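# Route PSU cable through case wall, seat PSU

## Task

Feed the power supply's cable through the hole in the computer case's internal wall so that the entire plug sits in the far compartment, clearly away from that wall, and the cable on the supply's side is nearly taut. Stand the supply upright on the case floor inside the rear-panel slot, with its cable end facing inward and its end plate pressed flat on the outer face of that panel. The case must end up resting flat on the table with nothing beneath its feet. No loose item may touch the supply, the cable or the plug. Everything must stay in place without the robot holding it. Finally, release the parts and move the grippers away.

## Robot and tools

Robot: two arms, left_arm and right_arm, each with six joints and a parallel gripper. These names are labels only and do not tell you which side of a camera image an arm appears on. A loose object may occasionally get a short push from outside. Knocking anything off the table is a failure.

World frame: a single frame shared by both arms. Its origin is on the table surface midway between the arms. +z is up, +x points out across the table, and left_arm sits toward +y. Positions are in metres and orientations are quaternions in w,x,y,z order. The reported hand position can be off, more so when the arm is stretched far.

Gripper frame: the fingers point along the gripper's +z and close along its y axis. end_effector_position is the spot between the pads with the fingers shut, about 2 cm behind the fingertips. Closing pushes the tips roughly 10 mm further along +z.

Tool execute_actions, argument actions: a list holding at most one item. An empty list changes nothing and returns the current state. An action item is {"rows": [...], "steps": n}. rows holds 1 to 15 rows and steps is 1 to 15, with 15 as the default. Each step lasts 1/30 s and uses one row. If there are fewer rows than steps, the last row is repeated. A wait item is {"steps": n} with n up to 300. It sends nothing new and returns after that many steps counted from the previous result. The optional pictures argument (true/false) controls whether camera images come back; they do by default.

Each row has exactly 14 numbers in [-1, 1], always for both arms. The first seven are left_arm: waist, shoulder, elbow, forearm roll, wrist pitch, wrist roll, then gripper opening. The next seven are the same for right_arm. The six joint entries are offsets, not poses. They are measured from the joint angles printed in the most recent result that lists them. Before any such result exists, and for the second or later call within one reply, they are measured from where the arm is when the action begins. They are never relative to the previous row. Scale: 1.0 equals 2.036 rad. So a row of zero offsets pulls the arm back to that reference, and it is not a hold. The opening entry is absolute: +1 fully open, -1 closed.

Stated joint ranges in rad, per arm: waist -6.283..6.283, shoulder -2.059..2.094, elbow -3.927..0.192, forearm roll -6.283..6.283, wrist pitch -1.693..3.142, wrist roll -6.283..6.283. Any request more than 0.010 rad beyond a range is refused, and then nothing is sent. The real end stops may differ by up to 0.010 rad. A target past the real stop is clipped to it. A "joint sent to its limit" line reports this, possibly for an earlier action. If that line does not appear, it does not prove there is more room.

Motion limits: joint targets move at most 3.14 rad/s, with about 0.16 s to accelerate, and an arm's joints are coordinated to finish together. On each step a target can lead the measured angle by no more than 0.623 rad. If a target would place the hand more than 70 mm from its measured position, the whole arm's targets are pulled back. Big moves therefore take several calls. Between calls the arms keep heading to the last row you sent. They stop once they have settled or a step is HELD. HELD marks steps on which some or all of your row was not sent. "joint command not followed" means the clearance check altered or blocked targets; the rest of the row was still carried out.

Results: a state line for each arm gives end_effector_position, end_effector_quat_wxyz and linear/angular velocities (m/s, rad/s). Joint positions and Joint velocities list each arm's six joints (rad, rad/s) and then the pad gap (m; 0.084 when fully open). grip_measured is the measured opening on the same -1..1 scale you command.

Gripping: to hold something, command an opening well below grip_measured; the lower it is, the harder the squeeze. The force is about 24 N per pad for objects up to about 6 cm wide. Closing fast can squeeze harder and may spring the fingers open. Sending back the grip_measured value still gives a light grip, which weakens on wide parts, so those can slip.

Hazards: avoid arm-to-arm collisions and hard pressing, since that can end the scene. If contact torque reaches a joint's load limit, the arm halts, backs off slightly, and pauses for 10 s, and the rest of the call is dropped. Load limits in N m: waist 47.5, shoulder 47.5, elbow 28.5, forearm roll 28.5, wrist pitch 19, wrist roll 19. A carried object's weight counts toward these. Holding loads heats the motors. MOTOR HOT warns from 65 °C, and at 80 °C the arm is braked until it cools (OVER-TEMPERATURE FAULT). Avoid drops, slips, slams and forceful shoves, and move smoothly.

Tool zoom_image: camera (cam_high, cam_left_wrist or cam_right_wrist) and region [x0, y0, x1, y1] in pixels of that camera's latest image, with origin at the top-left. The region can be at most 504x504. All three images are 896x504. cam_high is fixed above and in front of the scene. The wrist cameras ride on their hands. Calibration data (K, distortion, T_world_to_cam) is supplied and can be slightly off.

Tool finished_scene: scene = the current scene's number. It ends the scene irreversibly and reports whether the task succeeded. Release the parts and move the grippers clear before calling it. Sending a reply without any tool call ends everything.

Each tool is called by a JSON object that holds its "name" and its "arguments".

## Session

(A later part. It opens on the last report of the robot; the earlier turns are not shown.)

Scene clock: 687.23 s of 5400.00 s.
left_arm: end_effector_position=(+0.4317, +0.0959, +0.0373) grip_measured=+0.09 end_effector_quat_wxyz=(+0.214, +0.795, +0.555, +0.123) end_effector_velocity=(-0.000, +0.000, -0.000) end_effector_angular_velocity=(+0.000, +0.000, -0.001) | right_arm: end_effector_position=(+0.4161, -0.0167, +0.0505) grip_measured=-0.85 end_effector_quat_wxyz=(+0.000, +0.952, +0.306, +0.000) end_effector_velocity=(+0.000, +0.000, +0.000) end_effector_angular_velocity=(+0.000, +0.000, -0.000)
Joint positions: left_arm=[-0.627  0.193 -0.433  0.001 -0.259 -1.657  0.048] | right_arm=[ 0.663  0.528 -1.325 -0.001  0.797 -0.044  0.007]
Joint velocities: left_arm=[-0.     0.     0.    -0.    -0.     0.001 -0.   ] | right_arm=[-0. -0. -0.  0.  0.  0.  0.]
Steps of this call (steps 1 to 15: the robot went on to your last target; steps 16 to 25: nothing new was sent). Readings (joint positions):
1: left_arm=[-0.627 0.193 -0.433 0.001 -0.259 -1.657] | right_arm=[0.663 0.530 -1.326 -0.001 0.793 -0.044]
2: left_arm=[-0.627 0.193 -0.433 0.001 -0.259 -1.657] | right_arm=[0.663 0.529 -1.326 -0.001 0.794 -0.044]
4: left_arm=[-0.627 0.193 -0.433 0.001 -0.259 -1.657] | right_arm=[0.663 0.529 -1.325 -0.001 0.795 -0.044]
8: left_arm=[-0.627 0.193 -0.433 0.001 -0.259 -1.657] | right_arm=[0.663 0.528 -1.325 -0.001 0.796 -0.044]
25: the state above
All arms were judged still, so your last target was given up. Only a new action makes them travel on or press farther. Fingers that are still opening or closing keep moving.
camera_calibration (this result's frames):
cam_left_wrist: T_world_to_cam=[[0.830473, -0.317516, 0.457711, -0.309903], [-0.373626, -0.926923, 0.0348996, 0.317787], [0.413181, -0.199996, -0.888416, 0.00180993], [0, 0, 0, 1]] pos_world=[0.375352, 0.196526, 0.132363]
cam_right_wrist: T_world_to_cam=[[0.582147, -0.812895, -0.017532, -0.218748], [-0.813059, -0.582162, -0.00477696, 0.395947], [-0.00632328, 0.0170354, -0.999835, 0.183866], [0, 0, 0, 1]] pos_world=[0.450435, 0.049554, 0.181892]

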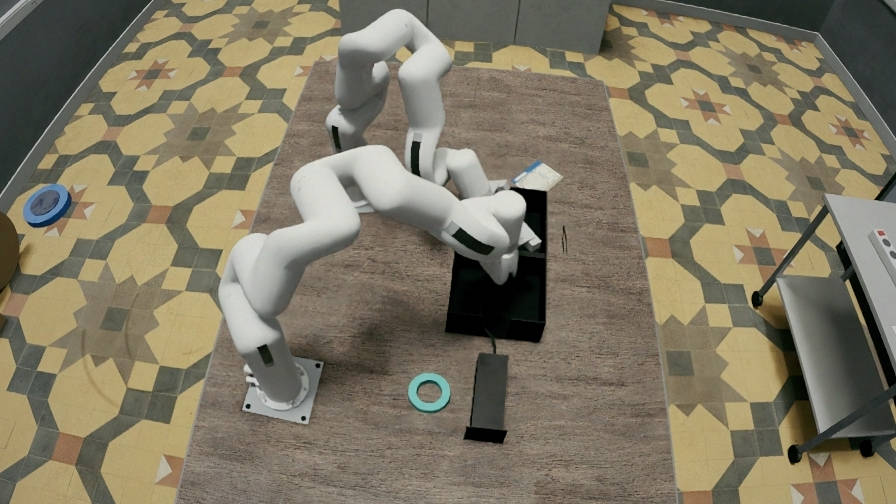

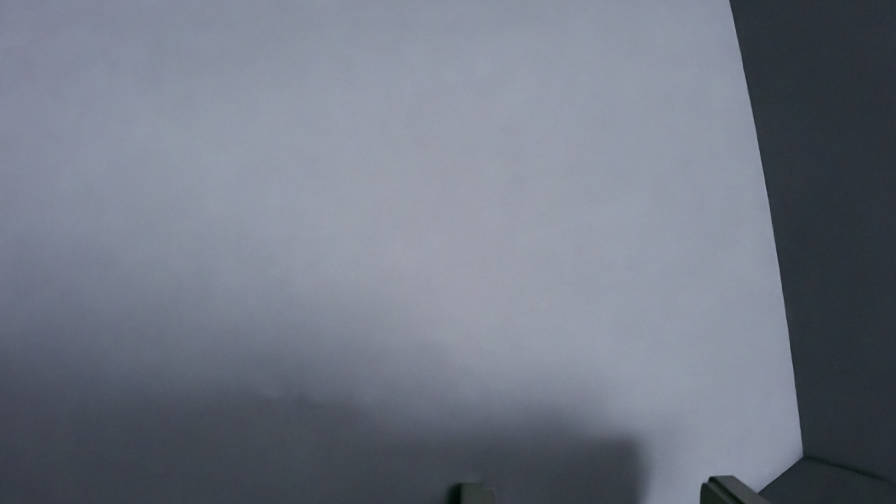

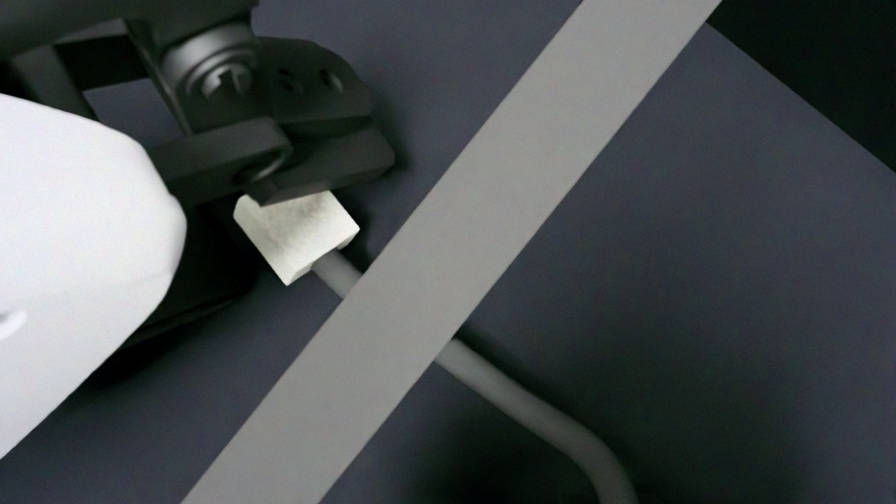

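The plug is lifted. Close the left gripper.

{"name": "execute_actions", "arguments": {"actions": [{"rows": [[0,0,0,0,0,0,-0.4, 0,0,0,0,0,0,-1],[0,0,0,0,0,0,-0.4, 0,0,0,0,0,0,-1],[0,0,0,0,0,0,-0.4, 0,0,0,0,0,0,-1],[0,0,0,0,0,0,-0.4, 0,0,0,0,0,0,-1],[0,0,0,0,0,0,-0.4, 0,0,0,0,0,0,-1],[0,0,0,0,0,0,-0.4, 0,0,0,0,0,0,-1],[0,0,0,0,0,0,-1, 0,0,0,0,0,0,-1]], "steps": 15}], "pictures": false}}

{"name": "execute_actions", "arguments": {"actions": [{"steps": 15}]}}

Scene clock: 692.10 s of 5400.00 s.
left_arm: end_effector_position=(+0.4317, +0.0959, +0.0373) grip_measured=-0.61 end_effector_quat_wxyz=(+0.214, +0.795, +0.555, +0.123) end_effector_velocity=(+0.000, -0.001, +0.000) end_effector_angular_velocity=(-0.001, -0.000, -0.000) | right_arm: end_effector_position=(+0.4161, -0.0167, +0.0505) grip_measured=-0.85 end_effector_quat_wxyz=(+0.000, +0.952, +0.306, +0.000) end_effector_velocity=(-0.001, -0.000, -0.001) end_effector_angular_velocity=(-0.001, +0.002, +0.001)
Joint positions: left_arm=[-0.627  0.193 -0.433  0.001 -0.259 -1.657  0.017] | right_arm=[ 0.663  0.528 -1.325 -0.001  0.797 -0.044  0.007]
Joint velocities: left_arm=[-0.001 -0.    -0.     0.    -0.    -0.001  0.   ] | right_arm=[ 0.     0.     0.001  0.     0.    -0.001  0.   ]
Steps of this call (steps 1 to 90: nothing new was sent; then 1.37 s passed at rest; steps 91 to 105: all 15 steps of this action). Readings (joint positions):
91: left_arm=[-0.627 0.193 -0.433 0.001 -0.259 -1.657] | right_arm=[0.663 0.528 -1.325 -0.001 0.797 -0.044]
92: left_arm=[-0.627 0.193 -0.433 0.001 -0.259 -1.657] | right_arm=[0.663 0.528 -1.325 -0.001 0.797 -0.044]
94: left_arm=[-0.627 0.193 -0.433 0.001 -0.259 -1.657] | right_arm=[0.663 0.528 -1.325 -0.001 0.797 -0.044]
98: left_arm=[-0.627 0.193 -0.433 0.001 -0.259 -1.657] | right_arm=[0.663 0.528 -1.325 -0.001 0.797 -0.044]
105: the state above

Scene clock: 692.60 s of 5400.00 s.
left_arm: end_effector_position=(+0.4317, +0.0959, +0.0373) grip_measured=-0.61 end_effector_quat_wxyz=(+0.214, +0.795, +0.555, +0.123) end_effector_velocity=(-0.000, +0.000, -0.000) end_effector_angular_velocity=(+0.001, -0.000, -0.001) | right_arm: end_effector_position=(+0.4161, -0.0167, +0.0505) grip_measured=-0.85 end_effector_quat_wxyz=(+0.000, +0.952, +0.306, +0.000) end_effector_velocity=(-0.001, -0.000, -0.001) end_effector_angular_velocity=(-0.001, +0.002, +0.000)
Joint positions: left_arm=[-0.627  0.193 -0.433  0.001 -0.259 -1.657  0.017] | right_arm=[ 0.663  0.528 -1.325 -0.001  0.797 -0.044  0.007]
Joint velocities: left_arm=[-0.     0.    -0.    -0.     0.     0.001 -0.   ] | right_arm=[ 0.     0.     0.002  0.001 -0.    -0.001  0.   ]
Steps of this call (steps 1 to 15: the robot went on to your last target). Readings (joint positions):
1: left_arm=[-0.627 0.193 -0.433 0.001 -0.259 -1.657] | right_arm=[0.663 0.528 -1.325 -0.001 0.797 -0.044]
2: left_arm=[-0.627 0.193 -0.433 0.001 -0.259 -1.657] | right_arm=[0.663 0.528 -1.325 -0.001 0.797 -0.044]
4: left_arm=[-0.627 0.193 -0.433 0.001 -0.259 -1.657] | right_arm=[0.663 0.528 -1.325 -0.001 0.797 -0.044]
8: left_arm=[-0.627 0.193 -0.433 0.001 -0.259 -1.657] | right_arm=[0.663 0.528 -1.325 -0.001 0.797 -0.044]
15: the state above
All arms were judged still, so your last target was given up. Only a new action makes them travel on or press farther. Fingers that are still opening or closing keep moving.
camera_calibration (this result's frames):
cam_left_wrist: T_world_to_cam=[[0.830471, -0.317516, 0.457714, -0.309904], [-0.373627, -0.926922, 0.0348998, 0.317786], [0.413184, -0.199998, -0.888414, 0.0018094], [0, 0, 0, 1]] pos_world=[0.375352, 0.196526, 0.132364]
cam_right_wrist: T_world_to_cam=[[0.582148, -0.812894, -0.0175323, -0.218747], [-0.813058, -0.582163, -0.00477758, 0.395947], [-0.00632301, 0.0170361, -0.999835, 0.183866], [0, 0, 0, 1]] pos_world=[0.450434, 0.049555, 0.181892]

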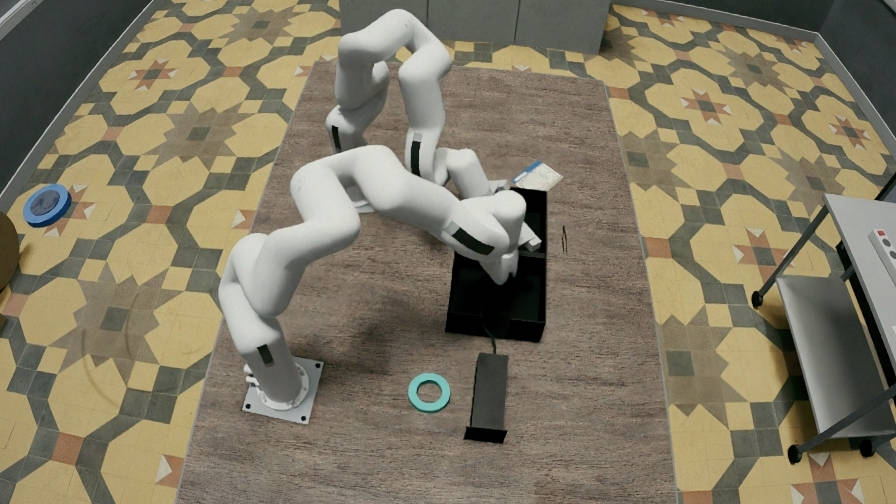

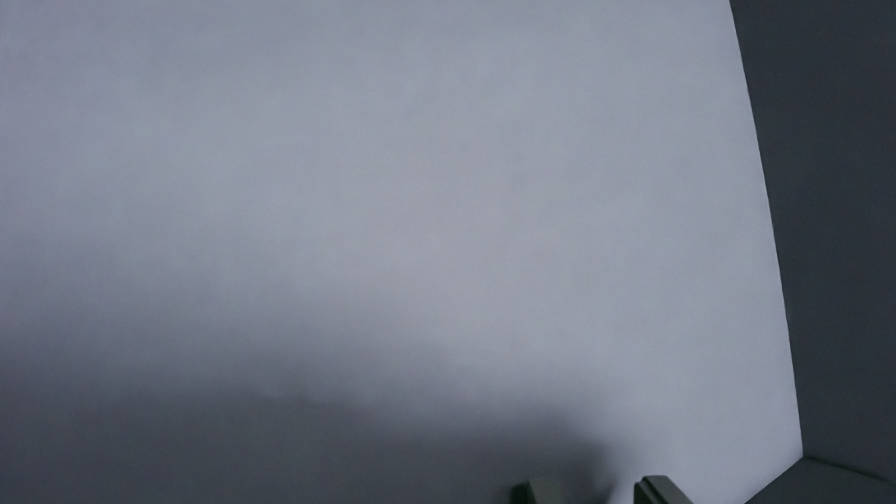

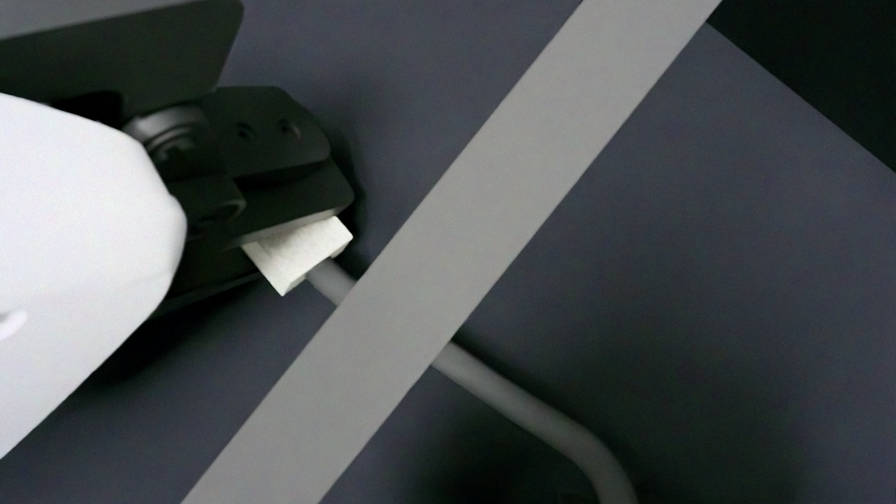

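{"name": "execute_actions", "arguments": {"actions": [{"rows": [[0,0,0,0,0,0,-1, 0,0,0,0,0,0,-0.3],[0,0,0,0,0,0,-1, 0,0,0,0,0,0,-0.3],[0,0,0,0,0,0,-1, 0,0,0,0,0,0,-0.3],[0,0,0,0,0,0,-1, 0,0,0,0,0,0,-0.3],[0,0,0,0,0,0,-1, 0,0,0,0,0,0,-0.3],[0,0,0,0,0,0,-1, 0,0,0,0,0,0,-0.3],[0.055,0,0,0,0,0.055,-1, -0.03,-0.1,-0.02,0,0.12,0,-0.3]], "steps": 15}], "pictures": false}}

{"name": "execute_actions", "arguments": {"actions": [{"steps": 30}]}}

Scene clock: 696.73 s of 5400.00 s.
left_arm: end_effector_position=(+0.4489, +0.1379, +0.0373) grip_measured=-0.61 end_effector_quat_wxyz=(+0.200, +0.794, +0.556, +0.144) end_effector_velocity=(+0.016, +0.050, -0.001) end_effector_angular_velocity=(+0.063, -0.018, -0.005) | right_arm: end_effector_position=(+0.4257, -0.0396, +0.1321) grip_measured=-0.32 end_effector_quat_wxyz=(-0.000, +0.958, +0.285, +0.004) end_effector_velocity=(+0.007, -0.109, +0.318) end_effector_angular_velocity=(+0.006, -0.014, -0.173)
Joint positions: left_arm=[-0.526  0.193 -0.433  0.001 -0.259 -1.558  0.017] | right_arm=[ 0.619  0.382 -1.357 -0.001  0.967 -0.044  0.03 ]
Joint velocities: left_arm=[0.119 0.    0.003 0.004 0.    0.136 0.   ] | right_arm=[-0.173 -0.581 -0.111 -0.001  0.676  0.     0.   ]
Steps of this call (steps 1 to 90: nothing new was sent; then 0.63 s passed at rest; steps 91 to 105: all 15 steps of this action). Readings (joint positions):
91: left_arm=[-0.627 0.193 -0.433 0.001 -0.259 -1.657] | right_arm=[0.663 0.528 -1.325 -0.001 0.797 -0.044]
92: left_arm=[-0.627 0.193 -0.433 0.001 -0.259 -1.657] | right_arm=[0.663 0.528 -1.325 -0.001 0.797 -0.044]
94: left_arm=[-0.627 0.193 -0.433 0.001 -0.258 -1.657] | right_arm=[0.663 0.528 -1.325 -0.001 0.796 -0.044]
98: left_arm=[-0.624 0.193 -0.433 0.001 -0.259 -1.653] | right_arm=[0.662 0.525 -1.325 -0.001 0.801 -0.044]
105: the state above

Scene clock: 697.73 s of 5400.00 s.
left_arm: end_effector_position=(+0.4505, +0.1427, +0.0373) grip_measured=-0.61 end_effector_quat_wxyz=(+0.199, +0.795, +0.555, +0.146) end_effector_velocity=(+0.000, -0.000, +0.000) end_effector_angular_velocity=(-0.000, +0.000, +0.001) | right_arm: end_effector_position=(+0.4231, -0.0524, +0.1621) grip_measured=-0.32 end_effector_quat_wxyz=(+0.001, +0.961, +0.277, +0.000) end_effector_velocity=(-0.000, -0.000, -0.000) end_effector_angular_velocity=(-0.000, +0.001, +0.000)
Joint positions: left_arm=[-0.515  0.193 -0.433  0.001 -0.259 -1.545  0.017] | right_arm=[ 0.602  0.324 -1.366 -0.001  1.041 -0.044  0.03 ]
Joint velocities: left_arm=[-0.    -0.    -0.    -0.     0.001 -0.001 -0.   ] | right_arm=[ 0.    -0.     0.001 -0.     0.    -0.    -0.   ]
Steps of this call (steps 1 to 30: the robot went on to your last target). Readings (joint positions):
1: left_arm=[-0.523 0.193 -0.433 0.001 -0.259 -1.555] | right_arm=[0.614 0.365 -1.361 -0.001 0.987 -0.044]
2: left_arm=[-0.521 0.193 -0.433 0.001 -0.259 -1.552] | right_arm=[0.610 0.351 -1.364 -0.002 1.002 -0.044]
4: left_arm=[-0.518 0.193 -0.433 0.001 -0.259 -1.549] | right_arm=[0.605 0.336 -1.366 -0.001 1.021 -0.044]
8: left_arm=[-0.516 0.193 -0.433 0.001 -0.259 -1.546] | right_arm=[0.603 0.329 -1.364 -0.001 1.036 -0.044]
30: the state above
All arms were judged still, so your last target was given up. Only a new action makes them travel on or press farther. Fingers that are still opening or closing keep moving.
camera_calibration (this result's frames):
cam_left_wrist: T_world_to_cam=[[0.825728, -0.329004, 0.45818, -0.30689], [-0.361135, -0.932327, -0.0186393, 0.365346], [0.433306, -0.150074, -0.888664, -0.0127729], [0, 0, 0, 1]] pos_world=[0.390882, 0.237737, 0.13607]
cam_right_wrist: T_world_to_cam=[[0.531225, -0.847054, -0.0173227, -0.230202], [-0.847215, -0.531229, -0.0047049, 0.398492], [-0.00521701, 0.0171754, -0.999839, 0.295623], [0, 0, 0, 1]] pos_world=[0.46144, 0.0116192, 0.293462]

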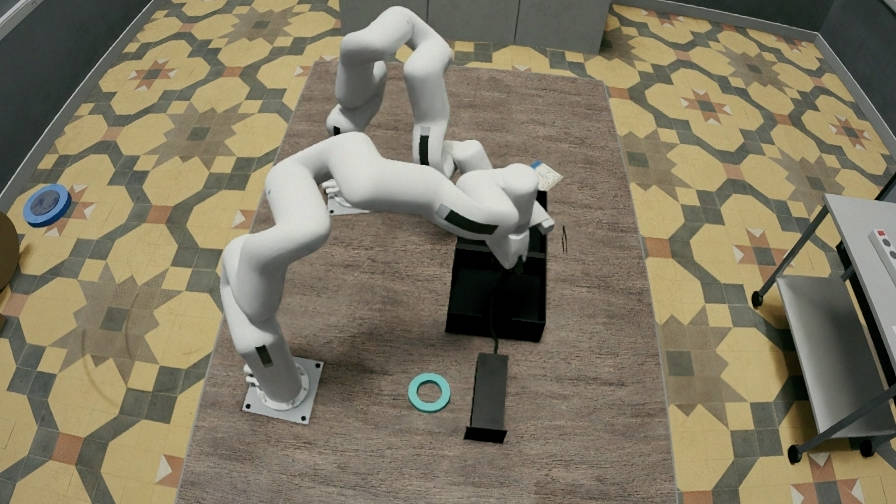

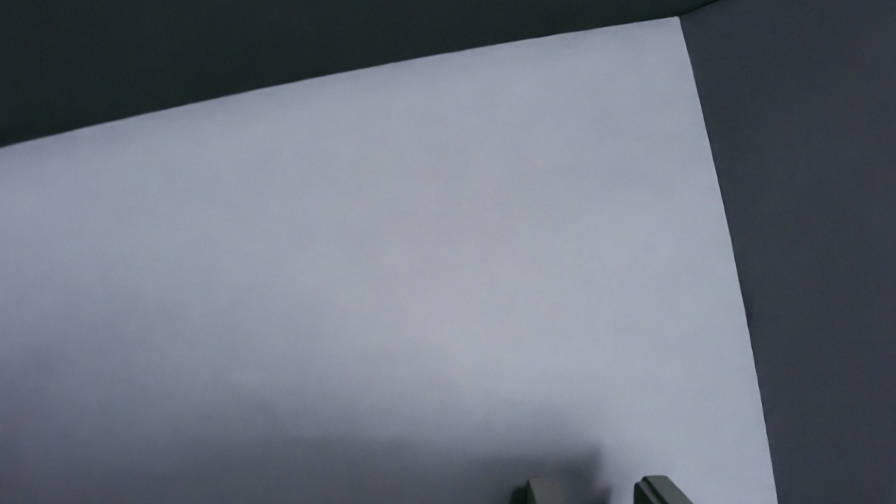

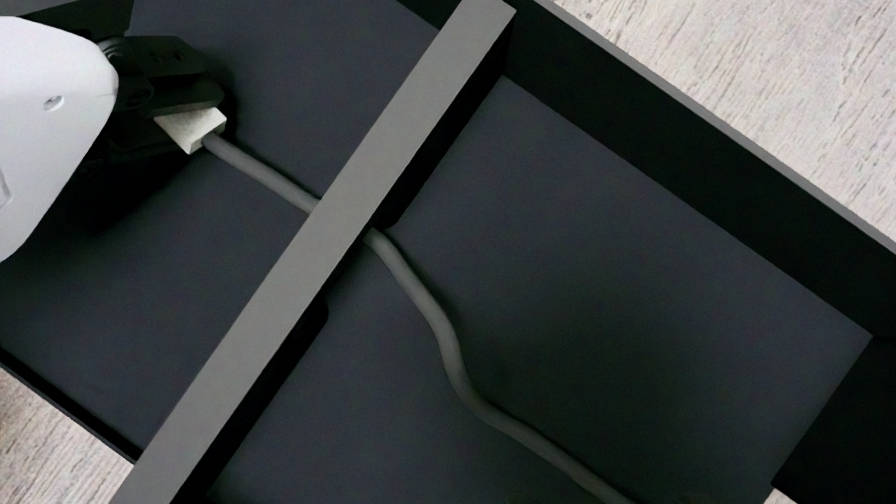

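{"name": "execute_actions", "arguments": {"actions": [{"rows": [[0,0,0,0,0,0,-1, -0.2613,-0.1351,0.1822,0,-0.0467,-0.7313,1]], "steps": 15}], "pictures": false}}

{"name": "execute_actions", "arguments": {"actions": [{"steps": 40}]}}

Scene clock: 711.43 s of 5400.00 s.
left_arm: end_effector_position=(+0.4505, +0.1427, +0.0373) grip_measured=-0.61 end_effector_quat_wxyz=(+0.199, +0.795, +0.555, +0.146) end_effector_velocity=(+0.000, +0.000, +0.000) end_effector_angular_velocity=(-0.000, -0.001, -0.000) | right_arm: end_effector_position=(+0.4373, -0.2061, +0.1632) grip_measured=+1.00 end_effector_quat_wxyz=(+0.001, +0.940, +0.340, +0.000) end_effector_velocity=(-0.025, -0.341, -0.004) end_effector_angular_velocity=(-0.001, +0.002, +0.685)
Joint positions: left_arm=[-0.515  0.193 -0.433  0.001 -0.259 -1.545  0.017] | right_arm=[ 0.321  0.18  -1.171 -0.001  0.991 -0.458  0.084]
Joint velocities: left_arm=[ 0.     0.    -0.001 -0.    -0.     0.001  0.   ] | right_arm=[-0.641 -0.332  0.447  0.    -0.114 -1.327  0.   ]
Steps of this call (steps 1 to 90: nothing new was sent; then 10.20 s passed at rest; steps 91 to 105: all 15 steps of this action). Readings (joint positions):
91: left_arm=[-0.515 0.193 -0.433 0.001 -0.259 -1.545] | right_arm=[0.601 0.324 -1.366 -0.001 1.041 -0.044]
92: left_arm=[-0.515 0.193 -0.433 0.001 -0.259 -1.545] | right_arm=[0.599 0.323 -1.363 -0.001 1.040 -0.048]
94: left_arm=[-0.515 0.193 -0.433 0.001 -0.259 -1.545] | right_arm=[0.571 0.307 -1.341 -0.001 1.034 -0.087]
98: left_arm=[-0.515 0.193 -0.433 0.001 -0.259 -1.545] | right_arm=[0.474 0.259 -1.277 -0.002 1.018 -0.201]
105: the state above

Scene clock: 712.77 s of 5400.00 s.
left_arm: end_effector_position=(+0.4505, +0.1427, +0.0373) grip_measured=-0.61 end_effector_quat_wxyz=(+0.199, +0.795, +0.555, +0.146) end_effector_velocity=(+0.000, +0.000, +0.000) end_effector_angular_velocity=(-0.001, +0.000, +0.002) | right_arm: end_effector_position=(+0.4091, -0.3323, +0.1594) grip_measured=+1.00 end_effector_quat_wxyz=(+0.000, +0.726, +0.688, -0.000) end_effector_velocity=(+0.000, -0.000, +0.000) end_effector_angular_velocity=(-0.000, -0.001, -0.000)
Joint positions: left_arm=[-0.515  0.193 -0.433  0.001 -0.259 -1.545  0.017] | right_arm=[ 0.07   0.049 -0.995 -0.001  0.946 -1.532  0.084]
Joint velocities: left_arm=[ 0.001  0.    -0.001 -0.    -0.    -0.001  0.   ] | right_arm=[-0. -0. -0. -0.  0. -0.  0.]
Steps of this call (steps 1 to 40: the robot went on to your last target). Readings (joint positions):
1: left_arm=[-0.515 0.193 -0.433 0.001 -0.259 -1.545] | right_arm=[0.300 0.169 -1.156 -0.001 0.987 -0.504]
2: left_arm=[-0.515 0.193 -0.433 0.001 -0.259 -1.545] | right_arm=[0.279 0.158 -1.141 -0.001 0.983 -0.553]
4: left_arm=[-0.515 0.193 -0.433 0.001 -0.259 -1.545] | right_arm=[0.237 0.136 -1.112 -0.001 0.976 -0.662]
8: left_arm=[-0.515 0.193 -0.433 0.001 -0.259 -1.545] | right_arm=[0.158 0.095 -1.057 -0.001 0.962 -0.943]
40: the state above
camera_calibration (this result's frames):
cam_left_wrist: T_world_to_cam=[[0.825728, -0.329004, 0.45818, -0.30689], [-0.361135, -0.932327, -0.0186393, 0.365346], [0.433306, -0.150074, -0.888664, -0.0127729], [0, 0, 0, 1]] pos_world=[0.390882, 0.237737, 0.13607]
cam_right_wrist: T_world_to_cam=[[0.998377, -0.0537695, -0.0187527, -0.387172], [-0.0538342, -0.998546, -0.00295872, -0.242272], [-0.0185663, 0.00396345, -0.99982, 0.298704], [0, 0, 0, 1]] pos_world=[0.379048, -0.263922, 0.290673]

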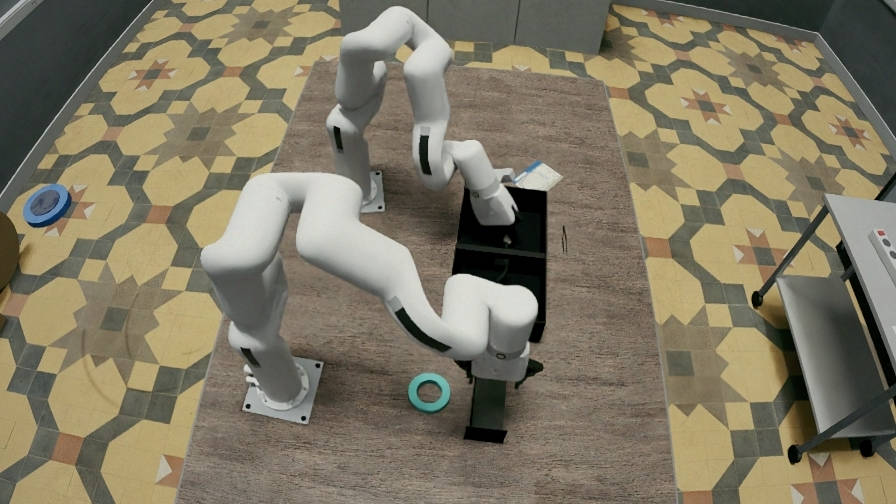

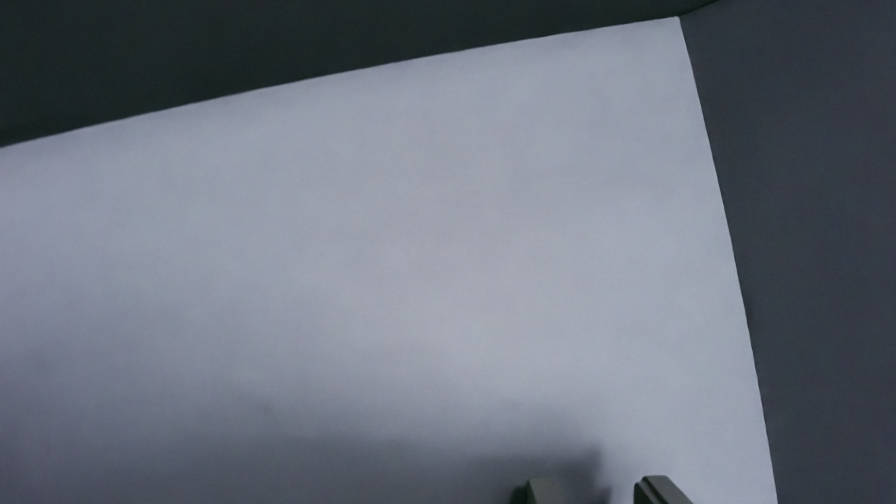

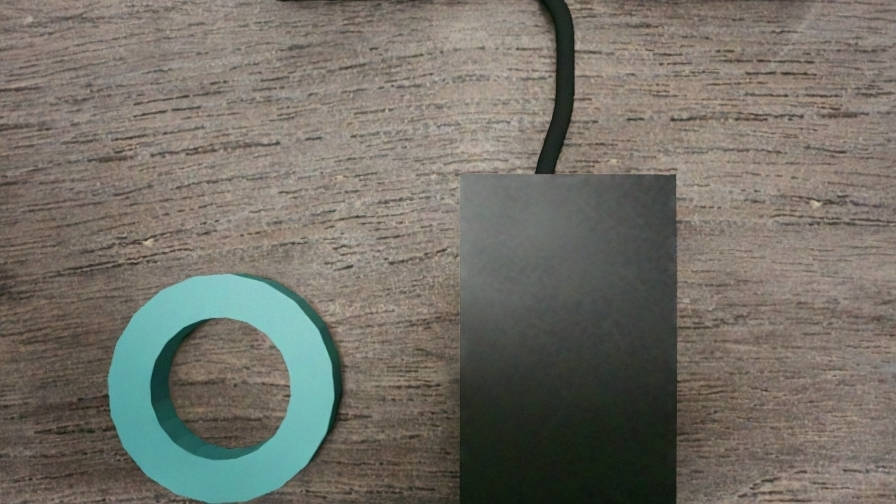

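{"name": "execute_actions", "arguments": {"actions": [{"rows": [[0,0,0,0,0,0,-1, 0,0.0987,0.0479,0,-0.1466,0,1]], "steps": 15}], "pictures": false}}

{"name": "execute_actions", "arguments": {"actions": [{"steps": 25}], "pictures": false}}

{"name": "execute_actions", "arguments": {"actions": [{"rows": [[0,0,0,0,0,0,-1, 0,0,0,0,0,0,0.6],[0,0,0,0,0,0,-1, 0,0,0,0,0,0,0.6],[0,0,0,0,0,0,-1, 0,0,0,0,0,0,0.6],[0,0,0,0,0,0,-1, 0,0,0,0,0,0,0.6],[0,0,0,0,0,0,-1, 0,0,0,0,0,0,0.6],[0,0,0,0,0,0,-1, 0,0,0,0,0,0,-0.4]], "steps": 15}], "pictures": false}}

{"name": "execute_actions", "arguments": {"actions": [{"rows": [[0,0,0,0,0,0,-1, 0,-0.0987,-0.0479,0,0.1466,0,-0.4]], "steps": 15}], "pictures": false}}

{"name": "execute_actions", "arguments": {"actions": [{"steps": 25}]}}

Scene clock: 719.10 s of 5400.00 s.
left_arm: end_effector_position=(+0.4505, +0.1427, +0.0373) grip_measured=-0.61 end_effector_quat_wxyz=(+0.199, +0.795, +0.555, +0.146) end_effector_velocity=(+0.000, -0.000, +0.000) end_effector_angular_velocity=(+0.001, -0.001, -0.002) | right_arm: end_effector_position=(+0.4095, -0.3322, +0.0549) grip_measured=+1.00 end_effector_quat_wxyz=(-0.000, +0.726, +0.688, -0.001) end_effector_velocity=(+0.020, -0.000, -0.014) end_effector_angular_velocity=(-0.001, -0.074, +0.001)
Joint positions: left_arm=[-0.515  0.193 -0.433  0.001 -0.259 -1.545  0.017] | right_arm=[ 0.07   0.243 -0.901 -0.001  0.659 -1.532  0.084]
Joint velocities: left_arm=[-0.     0.    -0.    -0.    -0.     0.002 -0.   ] | right_arm=[ 0.     0.048  0.001 -0.    -0.124 -0.     0.   ]
Steps of this call (steps 1 to 15: the robot went on to your last target; steps 16 to 90: nothing new was sent; then 2.83 s passed at rest; steps 91 to 105: all 15 steps of this action). Readings (joint positions):
91: left_arm=[-0.515 0.193 -0.433 0.001 -0.259 -1.545] | right_arm=[0.070 0.049 -0.995 -0.001 0.945 -1.532]
92: left_arm=[-0.515 0.193 -0.433 0.001 -0.259 -1.545] | right_arm=[0.070 0.051 -0.994 -0.001 0.941 -1.532]
94: left_arm=[-0.515 0.193 -0.433 0.001 -0.259 -1.545] | right_arm=[0.070 0.075 -0.986 -0.001 0.899 -1.532]
98: left_arm=[-0.515 0.193 -0.433 0.001 -0.259 -1.545] | right_arm=[0.070 0.172 -0.934 -0.001 0.767 -1.532]
105: the state above

Scene clock: 719.93 s of 5400.00 s.
left_arm: end_effector_position=(+0.4505, +0.1427, +0.0373) grip_measured=-0.61 end_effector_quat_wxyz=(+0.199, +0.795, +0.555, +0.146) end_effector_velocity=(+0.000, -0.000, +0.000) end_effector_angular_velocity=(-0.001, -0.000, +0.001) | right_arm: end_effector_position=(+0.4092, -0.3322, +0.0514) grip_measured=+1.00 end_effector_quat_wxyz=(+0.000, +0.726, +0.688, -0.000) end_effector_velocity=(+0.000, -0.000, +0.000) end_effector_angular_velocity=(-0.000, -0.001, -0.001)
Joint positions: left_arm=[-0.515  0.193 -0.433  0.001 -0.259 -1.545  0.017] | right_arm=[ 0.07   0.25  -0.897 -0.001  0.647 -1.532  0.084]
Joint velocities: left_arm=[-0.001  0.    -0.001  0.     0.    -0.002  0.   ] | right_arm=[-0.     0.    -0.001 -0.    -0.     0.001 -0.   ]
Steps of this call (steps 1 to 25: the robot went on to your last target). Readings (joint positions):
1: left_arm=[-0.515 0.193 -0.433 0.001 -0.259 -1.545] | right_arm=[0.070 0.245 -0.901 -0.001 0.655 -1.532]
2: left_arm=[-0.515 0.193 -0.433 0.001 -0.259 -1.545] | right_arm=[0.070 0.246 -0.900 -0.001 0.653 -1.532]
4: left_arm=[-0.515 0.193 -0.433 0.001 -0.259 -1.545] | right_arm=[0.070 0.247 -0.900 -0.001 0.650 -1.532]
8: left_arm=[-0.515 0.193 -0.433 0.001 -0.259 -1.545] | right_arm=[0.070 0.249 -0.898 -0.001 0.648 -1.532]
25: the state above

Scene clock: 720.43 s of 5400.00 s.
left_arm: end_effector_position=(+0.4505, +0.1427, +0.0373) grip_measured=-0.61 end_effector_quat_wxyz=(+0.199, +0.795, +0.555, +0.146) end_effector_velocity=(+0.000, -0.000, +0.000) end_effector_angular_velocity=(-0.001, -0.000, +0.000) | right_arm: end_effector_position=(+0.4094, -0.3322, +0.0515) grip_measured=+0.49 end_effector_quat_wxyz=(+0.000, +0.726, +0.688, -0.000) end_effector_velocity=(+0.000, +0.000, +0.000) end_effector_angular_velocity=(+0.000, +0.000, +0.001)
Joint positions: left_arm=[-0.515  0.193 -0.433  0.001 -0.259 -1.545  0.017] | right_arm=[ 0.07   0.25  -0.898 -0.001  0.647 -1.532  0.065]
Joint velocities: left_arm=[-0.001 -0.    -0.001 -0.     0.001 -0.001 -0.   ] | right_arm=[-0.     0.    -0.001  0.001  0.001 -0.001  0.   ]
Steps of this call (steps 1 to 15: all 15 steps of this action). Readings (joint positions):
1: left_arm=[-0.515 0.193 -0.433 0.001 -0.259 -1.545] | right_arm=[0.070 0.250 -0.897 -0.001 0.647 -1.532]
2: left_arm=[-0.515 0.193 -0.433 0.001 -0.259 -1.545] | right_arm=[0.070 0.250 -0.897 -0.001 0.647 -1.532]
4: left_arm=[-0.515 0.193 -0.433 0.001 -0.259 -1.545] | right_arm=[0.070 0.250 -0.897 -0.001 0.647 -1.532]
8: left_arm=[-0.515 0.193 -0.433 0.001 -0.259 -1.545] | right_arm=[0.070 0.250 -0.898 -0.001 0.647 -1.532]
15: the state above

Scene clock: 720.93 s of 5400.00 s.
left_arm: end_effector_position=(+0.4506, +0.1426, +0.0374) grip_measured=-0.61 end_effector_quat_wxyz=(+0.199, +0.795, +0.555, +0.147) end_effector_velocity=(-0.000, +0.000, -0.000) end_effector_angular_velocity=(+0.001, +0.000, -0.001) | right_arm: end_effector_position=(+0.4096, -0.3322, +0.1551) grip_measured=+0.49 end_effector_quat_wxyz=(+0.000, +0.726, +0.688, -0.000) end_effector_velocity=(-0.035, -0.000, +0.003) end_effector_angular_velocity=(+0.001, +0.109, -0.002)
Joint positions: left_arm=[-0.515  0.193 -0.433  0.001 -0.259 -1.546  0.017] | right_arm=[ 0.07   0.057 -0.99  -0.001  0.934 -1.532  0.065]
Joint velocities: left_arm=[ 0.     0.     0.    -0.    -0.     0.002 -0.   ] | right_arm=[-0.001 -0.041  0.014 -0.     0.136  0.    -0.   ]
Steps of this call (steps 1 to 15: all 15 steps of this action). Readings (joint positions):
1: left_arm=[-0.515 0.193 -0.433 0.001 -0.259 -1.545] | right_arm=[0.070 0.250 -0.898 -0.001 0.647 -1.532]
2: left_arm=[-0.515 0.193 -0.433 0.001 -0.259 -1.545] | right_arm=[0.070 0.248 -0.898 -0.001 0.652 -1.532]
4: left_arm=[-0.515 0.193 -0.433 0.001 -0.259 -1.545] | right_arm=[0.070 0.227 -0.903 -0.001 0.696 -1.532]
8: left_arm=[-0.515 0.193 -0.433 0.001 -0.259 -1.546] | right_arm=[0.070 0.131 -0.955 -0.001 0.825 -1.532]
15: the state above

Scene clock: 721.77 s of 5400.00 s.
left_arm: end_effector_position=(+0.4505, +0.1427, +0.0373) grip_measured=-0.61 end_effector_quat_wxyz=(+0.199, +0.795, +0.555, +0.146) end_effector_velocity=(-0.000, +0.000, -0.000) end_effector_angular_velocity=(+0.000, -0.000, -0.000) | right_arm: end_effector_position=(+0.4093, -0.3323, +0.1595) grip_measured=+0.49 end_effector_quat_wxyz=(+0.001, +0.726, +0.688, -0.000) end_effector_velocity=(-0.001, +0.000, -0.001) end_effector_angular_velocity=(+0.000, +0.002, -0.001)
Joint positions: left_arm=[-0.515  0.193 -0.433  0.001 -0.259 -1.545  0.017] | right_arm=[ 0.07   0.049 -0.995 -0.001  0.945 -1.532  0.065]
Joint velocities: left_arm=[ 0. -0.  0. -0. -0.  0. -0.] | right_arm=[-0.     0.     0.002  0.    -0.     0.001 -0.   ]
Steps of this call (steps 1 to 25: the robot went on to your last target). Readings (joint positions):
1: left_arm=[-0.515 0.193 -0.433 0.001 -0.259 -1.546] | right_arm=[0.070 0.056 -0.990 -0.001 0.938 -1.532]
2: left_arm=[-0.515 0.193 -0.433 0.001 -0.259 -1.546] | right_arm=[0.070 0.055 -0.990 -0.001 0.940 -1.532]
4: left_arm=[-0.515 0.193 -0.433 0.001 -0.259 -1.546] | right_arm=[0.070 0.053 -0.991 -0.001 0.943 -1.532]
8: left_arm=[-0.515 0.193 -0.433 0.001 -0.259 -1.545] | right_arm=[0.070 0.051 -0.994 -0.001 0.945 -1.532]
25: the state above
camera_calibration (this result's frames):
cam_left_wrist: T_world_to_cam=[[0.825725, -0.329006, 0.458185, -0.306891], [-0.361138, -0.932326, -0.0186398, 0.365346], [0.43331, -0.150077, -0.888662, -0.0127736], [0, 0, 0, 1]] pos_world=[0.390883, 0.237736, 0.136071]
cam_right_wrist: T_world_to_cam=[[0.998389, -0.0537289, -0.0182293, -0.387407], [-0.053792, -0.998548, -0.00299141, -0.24225], [-0.0180421, 0.00396718, -0.999829, 0.298585], [0, 0, 0, 1]] pos_world=[0.379139, -0.263897, 0.290748]

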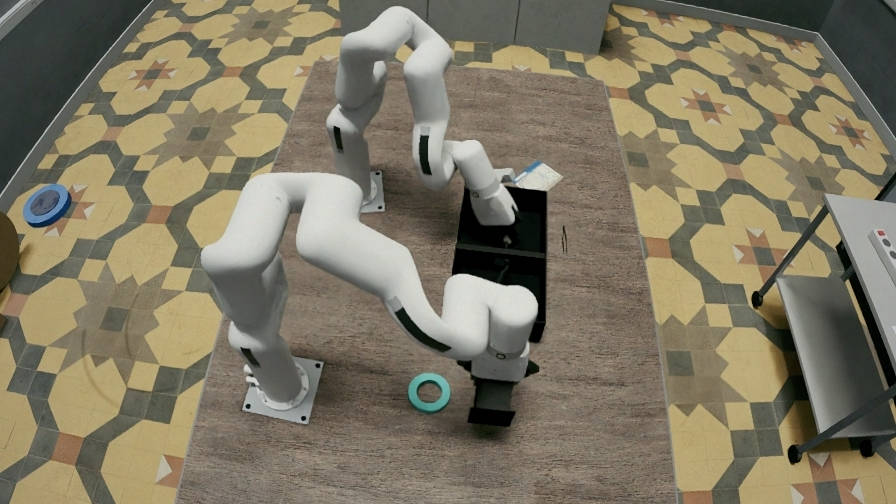

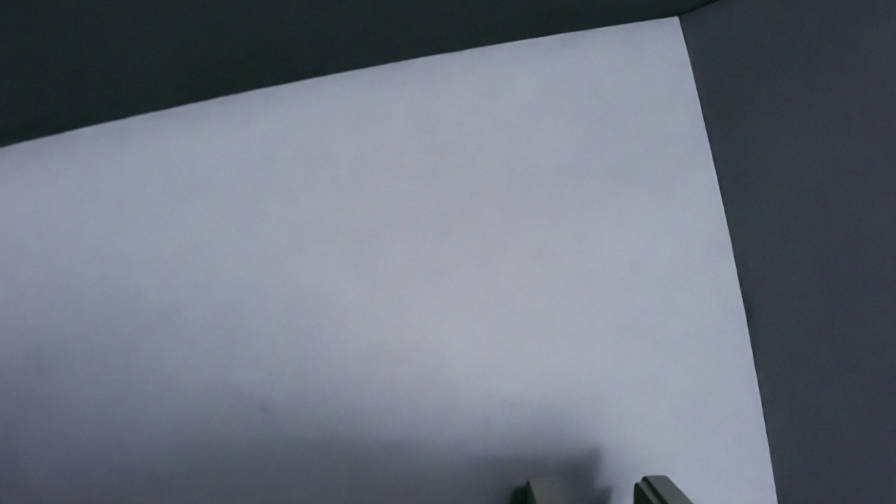

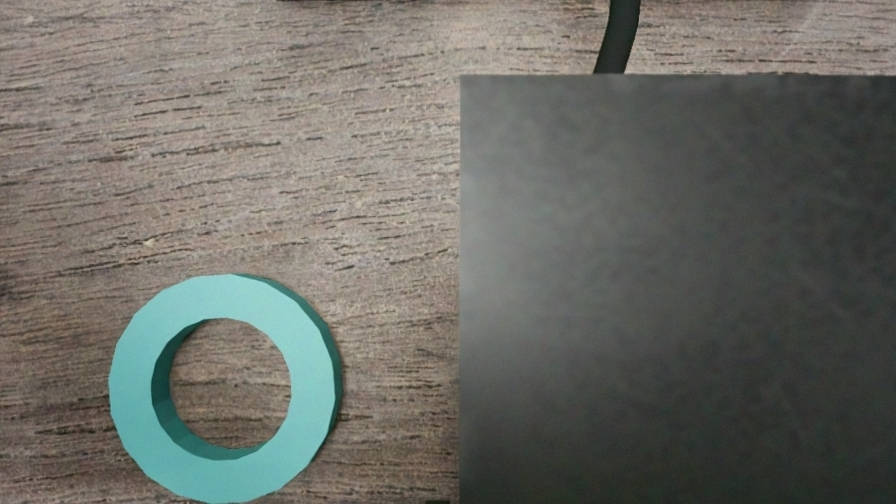

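{"name": "execute_actions", "arguments": {"actions": [{"rows": [[0.041,-0.2954,0.0579,0,0.237,0.0405,-1, 0.1138,0.0272,-0.0334,0,0.0067,0.1123,-0.4]], "steps": 15}], "pictures": false}}

{"name": "execute_actions", "arguments": {"actions": [{"steps": 30}]}}

Scene clock: 730.07 s of 5400.00 s.
left_arm: end_effector_position=(+0.4263, +0.1844, +0.1523) grip_measured=-0.61 end_effector_quat_wxyz=(+0.190, +0.793, +0.555, +0.163) end_effector_velocity=(-0.056, +0.050, +0.106) end_effector_angular_velocity=(+0.039, -0.010, +0.010) | right_arm: end_effector_position=(+0.4151, -0.2249, +0.1591) grip_measured=+0.49 end_effector_quat_wxyz=(+0.000, +0.724, +0.689, -0.001) end_effector_velocity=(+0.000, +0.026, +0.001) end_effector_angular_velocity=(-0.003, -0.001, -0.022)
Joint positions: left_arm=[-0.439 -0.355 -0.328  0.001  0.176 -1.471  0.017] | right_arm=[ 0.294  0.103 -1.061 -0.001  0.959 -1.311  0.065]
Joint velocities: left_arm=[ 0.082 -0.607  0.116  0.001  0.49   0.083 -0.   ] | right_arm=[ 0.054  0.016 -0.023 -0.003  0.006  0.078 -0.   ]
Steps of this call (steps 1 to 15: the robot went on to your last target; steps 16 to 90: nothing new was sent; then 4.80 s passed at rest; steps 91 to 105: all 15 steps of this action). Readings (joint positions):
91: left_arm=[-0.515 0.193 -0.433 0.001 -0.258 -1.545] | right_arm=[0.070 0.049 -0.995 -0.001 0.945 -1.532]
92: left_arm=[-0.515 0.189 -0.432 0.001 -0.254 -1.545] | right_arm=[0.073 0.050 -0.996 -0.002 0.946 -1.528]
94: left_arm=[-0.509 0.150 -0.422 0.001 -0.219 -1.539] | right_arm=[0.106 0.059 -1.007 -0.003 0.948 -1.490]
98: left_arm=[-0.481 -0.049 -0.387 0.001 -0.065 -1.512] | right_arm=[0.220 0.085 -1.040 -0.001 0.954 -1.386]
105: the state above

Scene clock: 731.07 s of 5400.00 s.
left_arm: end_effector_position=(+0.4197, +0.1891, +0.1597) grip_measured=-0.61 end_effector_quat_wxyz=(+0.186, +0.794, +0.555, +0.163) end_effector_velocity=(+0.000, -0.000, +0.000) end_effector_angular_velocity=(+0.000, -0.001, -0.001) | right_arm: end_effector_position=(+0.4151, -0.2214, +0.1593) grip_measured=+0.49 end_effector_quat_wxyz=(+0.000, +0.725, +0.689, -0.001) end_effector_velocity=(-0.000, -0.000, -0.000) end_effector_angular_velocity=(-0.001, +0.000, +0.001)
Joint positions: left_arm=[-0.432 -0.409 -0.315  0.001  0.224 -1.463  0.017] | right_arm=[ 0.301  0.105 -1.063 -0.001  0.959 -1.304  0.065]
Joint velocities: left_arm=[-0.001 -0.    -0.001 -0.     0.     0.001 -0.   ] | right_arm=[-0.    -0.     0.001 -0.001  0.    -0.     0.   ]
Steps of this call (steps 1 to 30: the robot went on to your last target). Readings (joint positions):
1: left_arm=[-0.437 -0.371 -0.324 0.001 0.190 -1.469] | right_arm=[0.296 0.103 -1.061 -0.002 0.959 -1.309]
2: left_arm=[-0.435 -0.382 -0.321 0.001 0.200 -1.467] | right_arm=[0.297 0.104 -1.062 -0.002 0.959 -1.308]
4: left_arm=[-0.433 -0.394 -0.317 0.001 0.212 -1.465] | right_arm=[0.298 0.104 -1.062 -0.002 0.959 -1.306]
8: left_arm=[-0.432 -0.404 -0.315 0.001 0.221 -1.464] | right_arm=[0.300 0.105 -1.063 -0.002 0.959 -1.304]
30: the state above
All arms were judged still, so your last target was given up. Only a new action makes them travel on or press farther. Fingers that are still opening or closing keep moving.
camera_calibration (this result's frames):
cam_left_wrist: T_world_to_cam=[[0.823945, -0.337064, 0.455524, -0.319529], [-0.350179, -0.934863, -0.0583511, 0.401994], [0.445521, -0.111437, -0.888309, 0.103885], [0, 0, 0, 1]] pos_world=[0.357761, 0.279684, 0.261292]
cam_right_wrist: T_world_to_cam=[[0.998534, -0.050709, -0.0189566, -0.386515], [-0.0507714, -0.998706, -0.00282534, -0.132467], [-0.0187888, 0.00378365, -0.999816, 0.298363], [0, 0, 0, 1]] pos_world=[0.384828, -0.153025, 0.290607]

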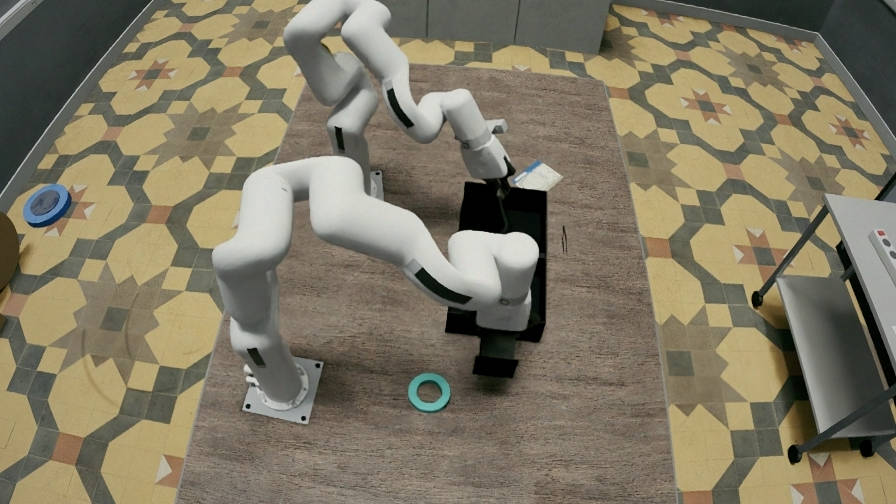

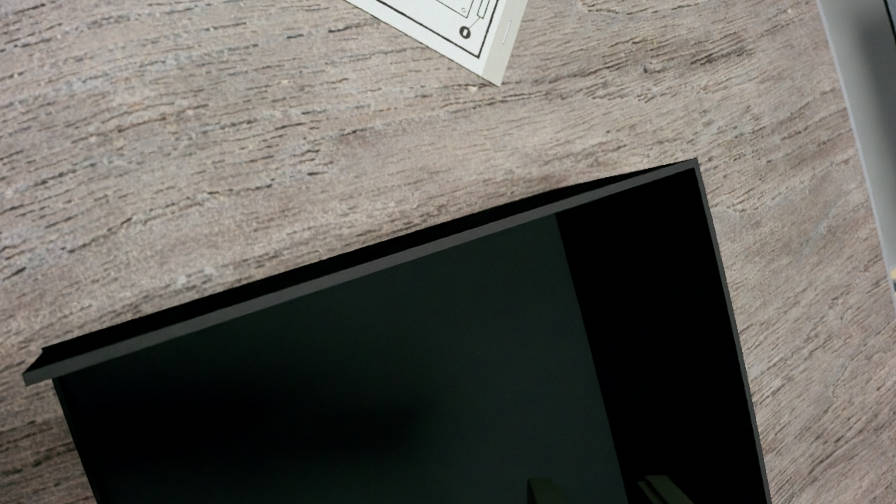

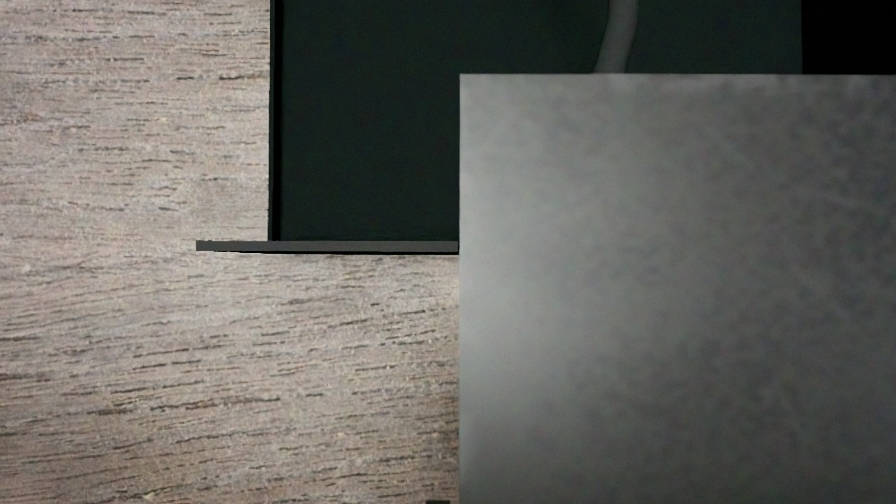

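{"name": "execute_actions", "arguments": {"actions": []}}

Scene clock: 738.77 s of 5400.00 s.
left_arm: end_effector_position=(+0.4197, +0.1891, +0.1598) grip_measured=-0.61 end_effector_quat_wxyz=(+0.186, +0.794, +0.555, +0.163) end_effector_velocity=(+0.000, +0.000, +0.000) end_effector_angular_velocity=(-0.001, -0.000, +0.002) | right_arm: end_effector_position=(+0.4151, -0.2213, +0.1593) grip_measured=+0.49 end_effector_quat_wxyz=(+0.000, +0.725, +0.689, -0.001) end_effector_velocity=(-0.000, -0.000, -0.001) end_effector_angular_velocity=(-0.001, +0.001, +0.000)
Joint positions: left_arm=[-0.432 -0.409 -0.315  0.001  0.224 -1.463  0.017] | right_arm=[ 0.301  0.105 -1.063 -0.001  0.959 -1.304  0.065]
Joint velocities: left_arm=[ 0.    -0.    -0.    -0.    -0.    -0.001  0.   ] | right_arm=[-0.     0.     0.001 -0.    -0.    -0.    -0.   ]
Steps of this call (steps 1 to 90: nothing new was sent; then 4.70 s passed at rest). Readings (joint positions):
1: left_arm=[-0.432 -0.409 -0.315 0.001 0.224 -1.463] | right_arm=[0.301 0.105 -1.063 -0.001 0.959 -1.304]
2: left_arm=[-0.432 -0.409 -0.315 0.001 0.224 -1.463] | right_arm=[0.301 0.105 -1.063 -0.001 0.959 -1.304]
4: left_arm=[-0.432 -0.409 -0.315 0.001 0.224 -1.463] | right_arm=[0.301 0.105 -1.063 -0.001 0.959 -1.304]
8: left_arm=[-0.432 -0.409 -0.315 0.001 0.224 -1.463] | right_arm=[0.301 0.105 -1.063 -0.001 0.959 -1.304]
90: the state above
camera_calibration (this result's frames):
cam_left_wrist: T_world_to_cam=[[0.823931, -0.337057, 0.455555, -0.31954], [-0.350173, -0.934865, -0.0583556, 0.401996], [0.445552, -0.111442, -0.888293, 0.103882], [0, 0, 0, 1]] pos_world=[0.357762, 0.279685, 0.261304]
cam_right_wrist: T_world_to_cam=[[0.998534, -0.050698, -0.0189569, -0.386511], [-0.0507604, -0.998707, -0.00282611, -0.132466], [-0.0187891, 0.00378422, -0.999816, 0.298363], [0, 0, 0, 1]] pos_world=[0.384826, -0.153019, 0.290606]

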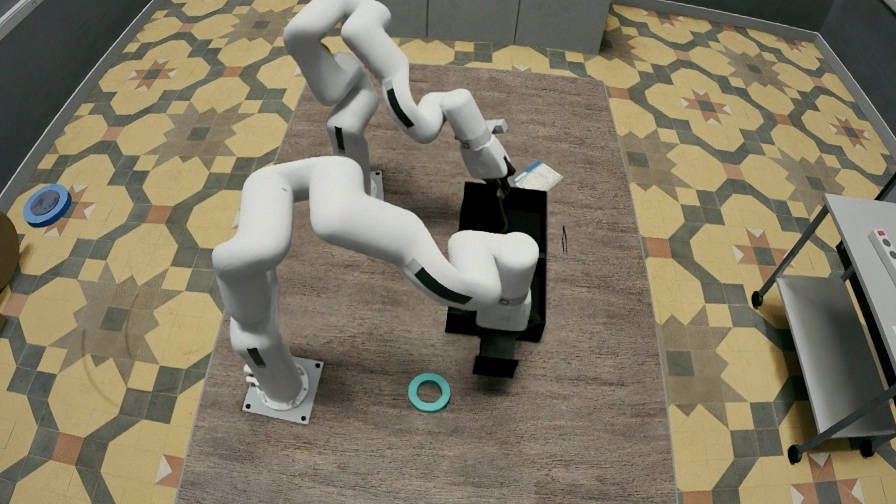

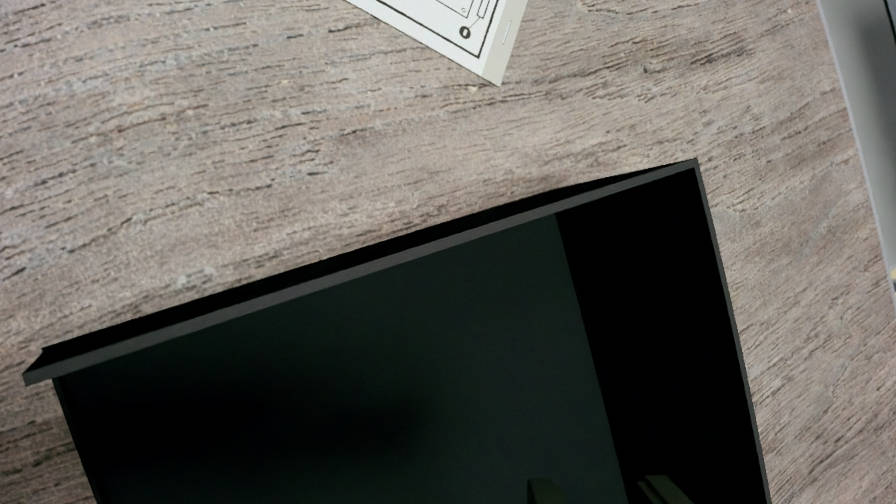

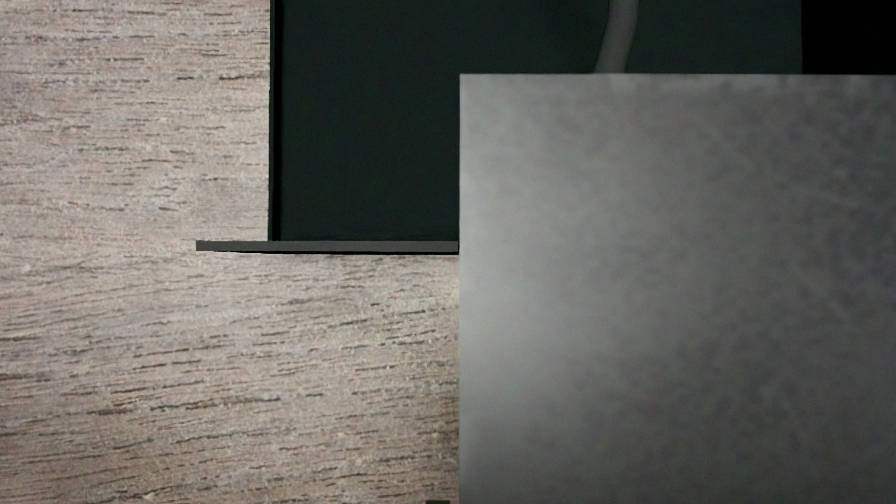

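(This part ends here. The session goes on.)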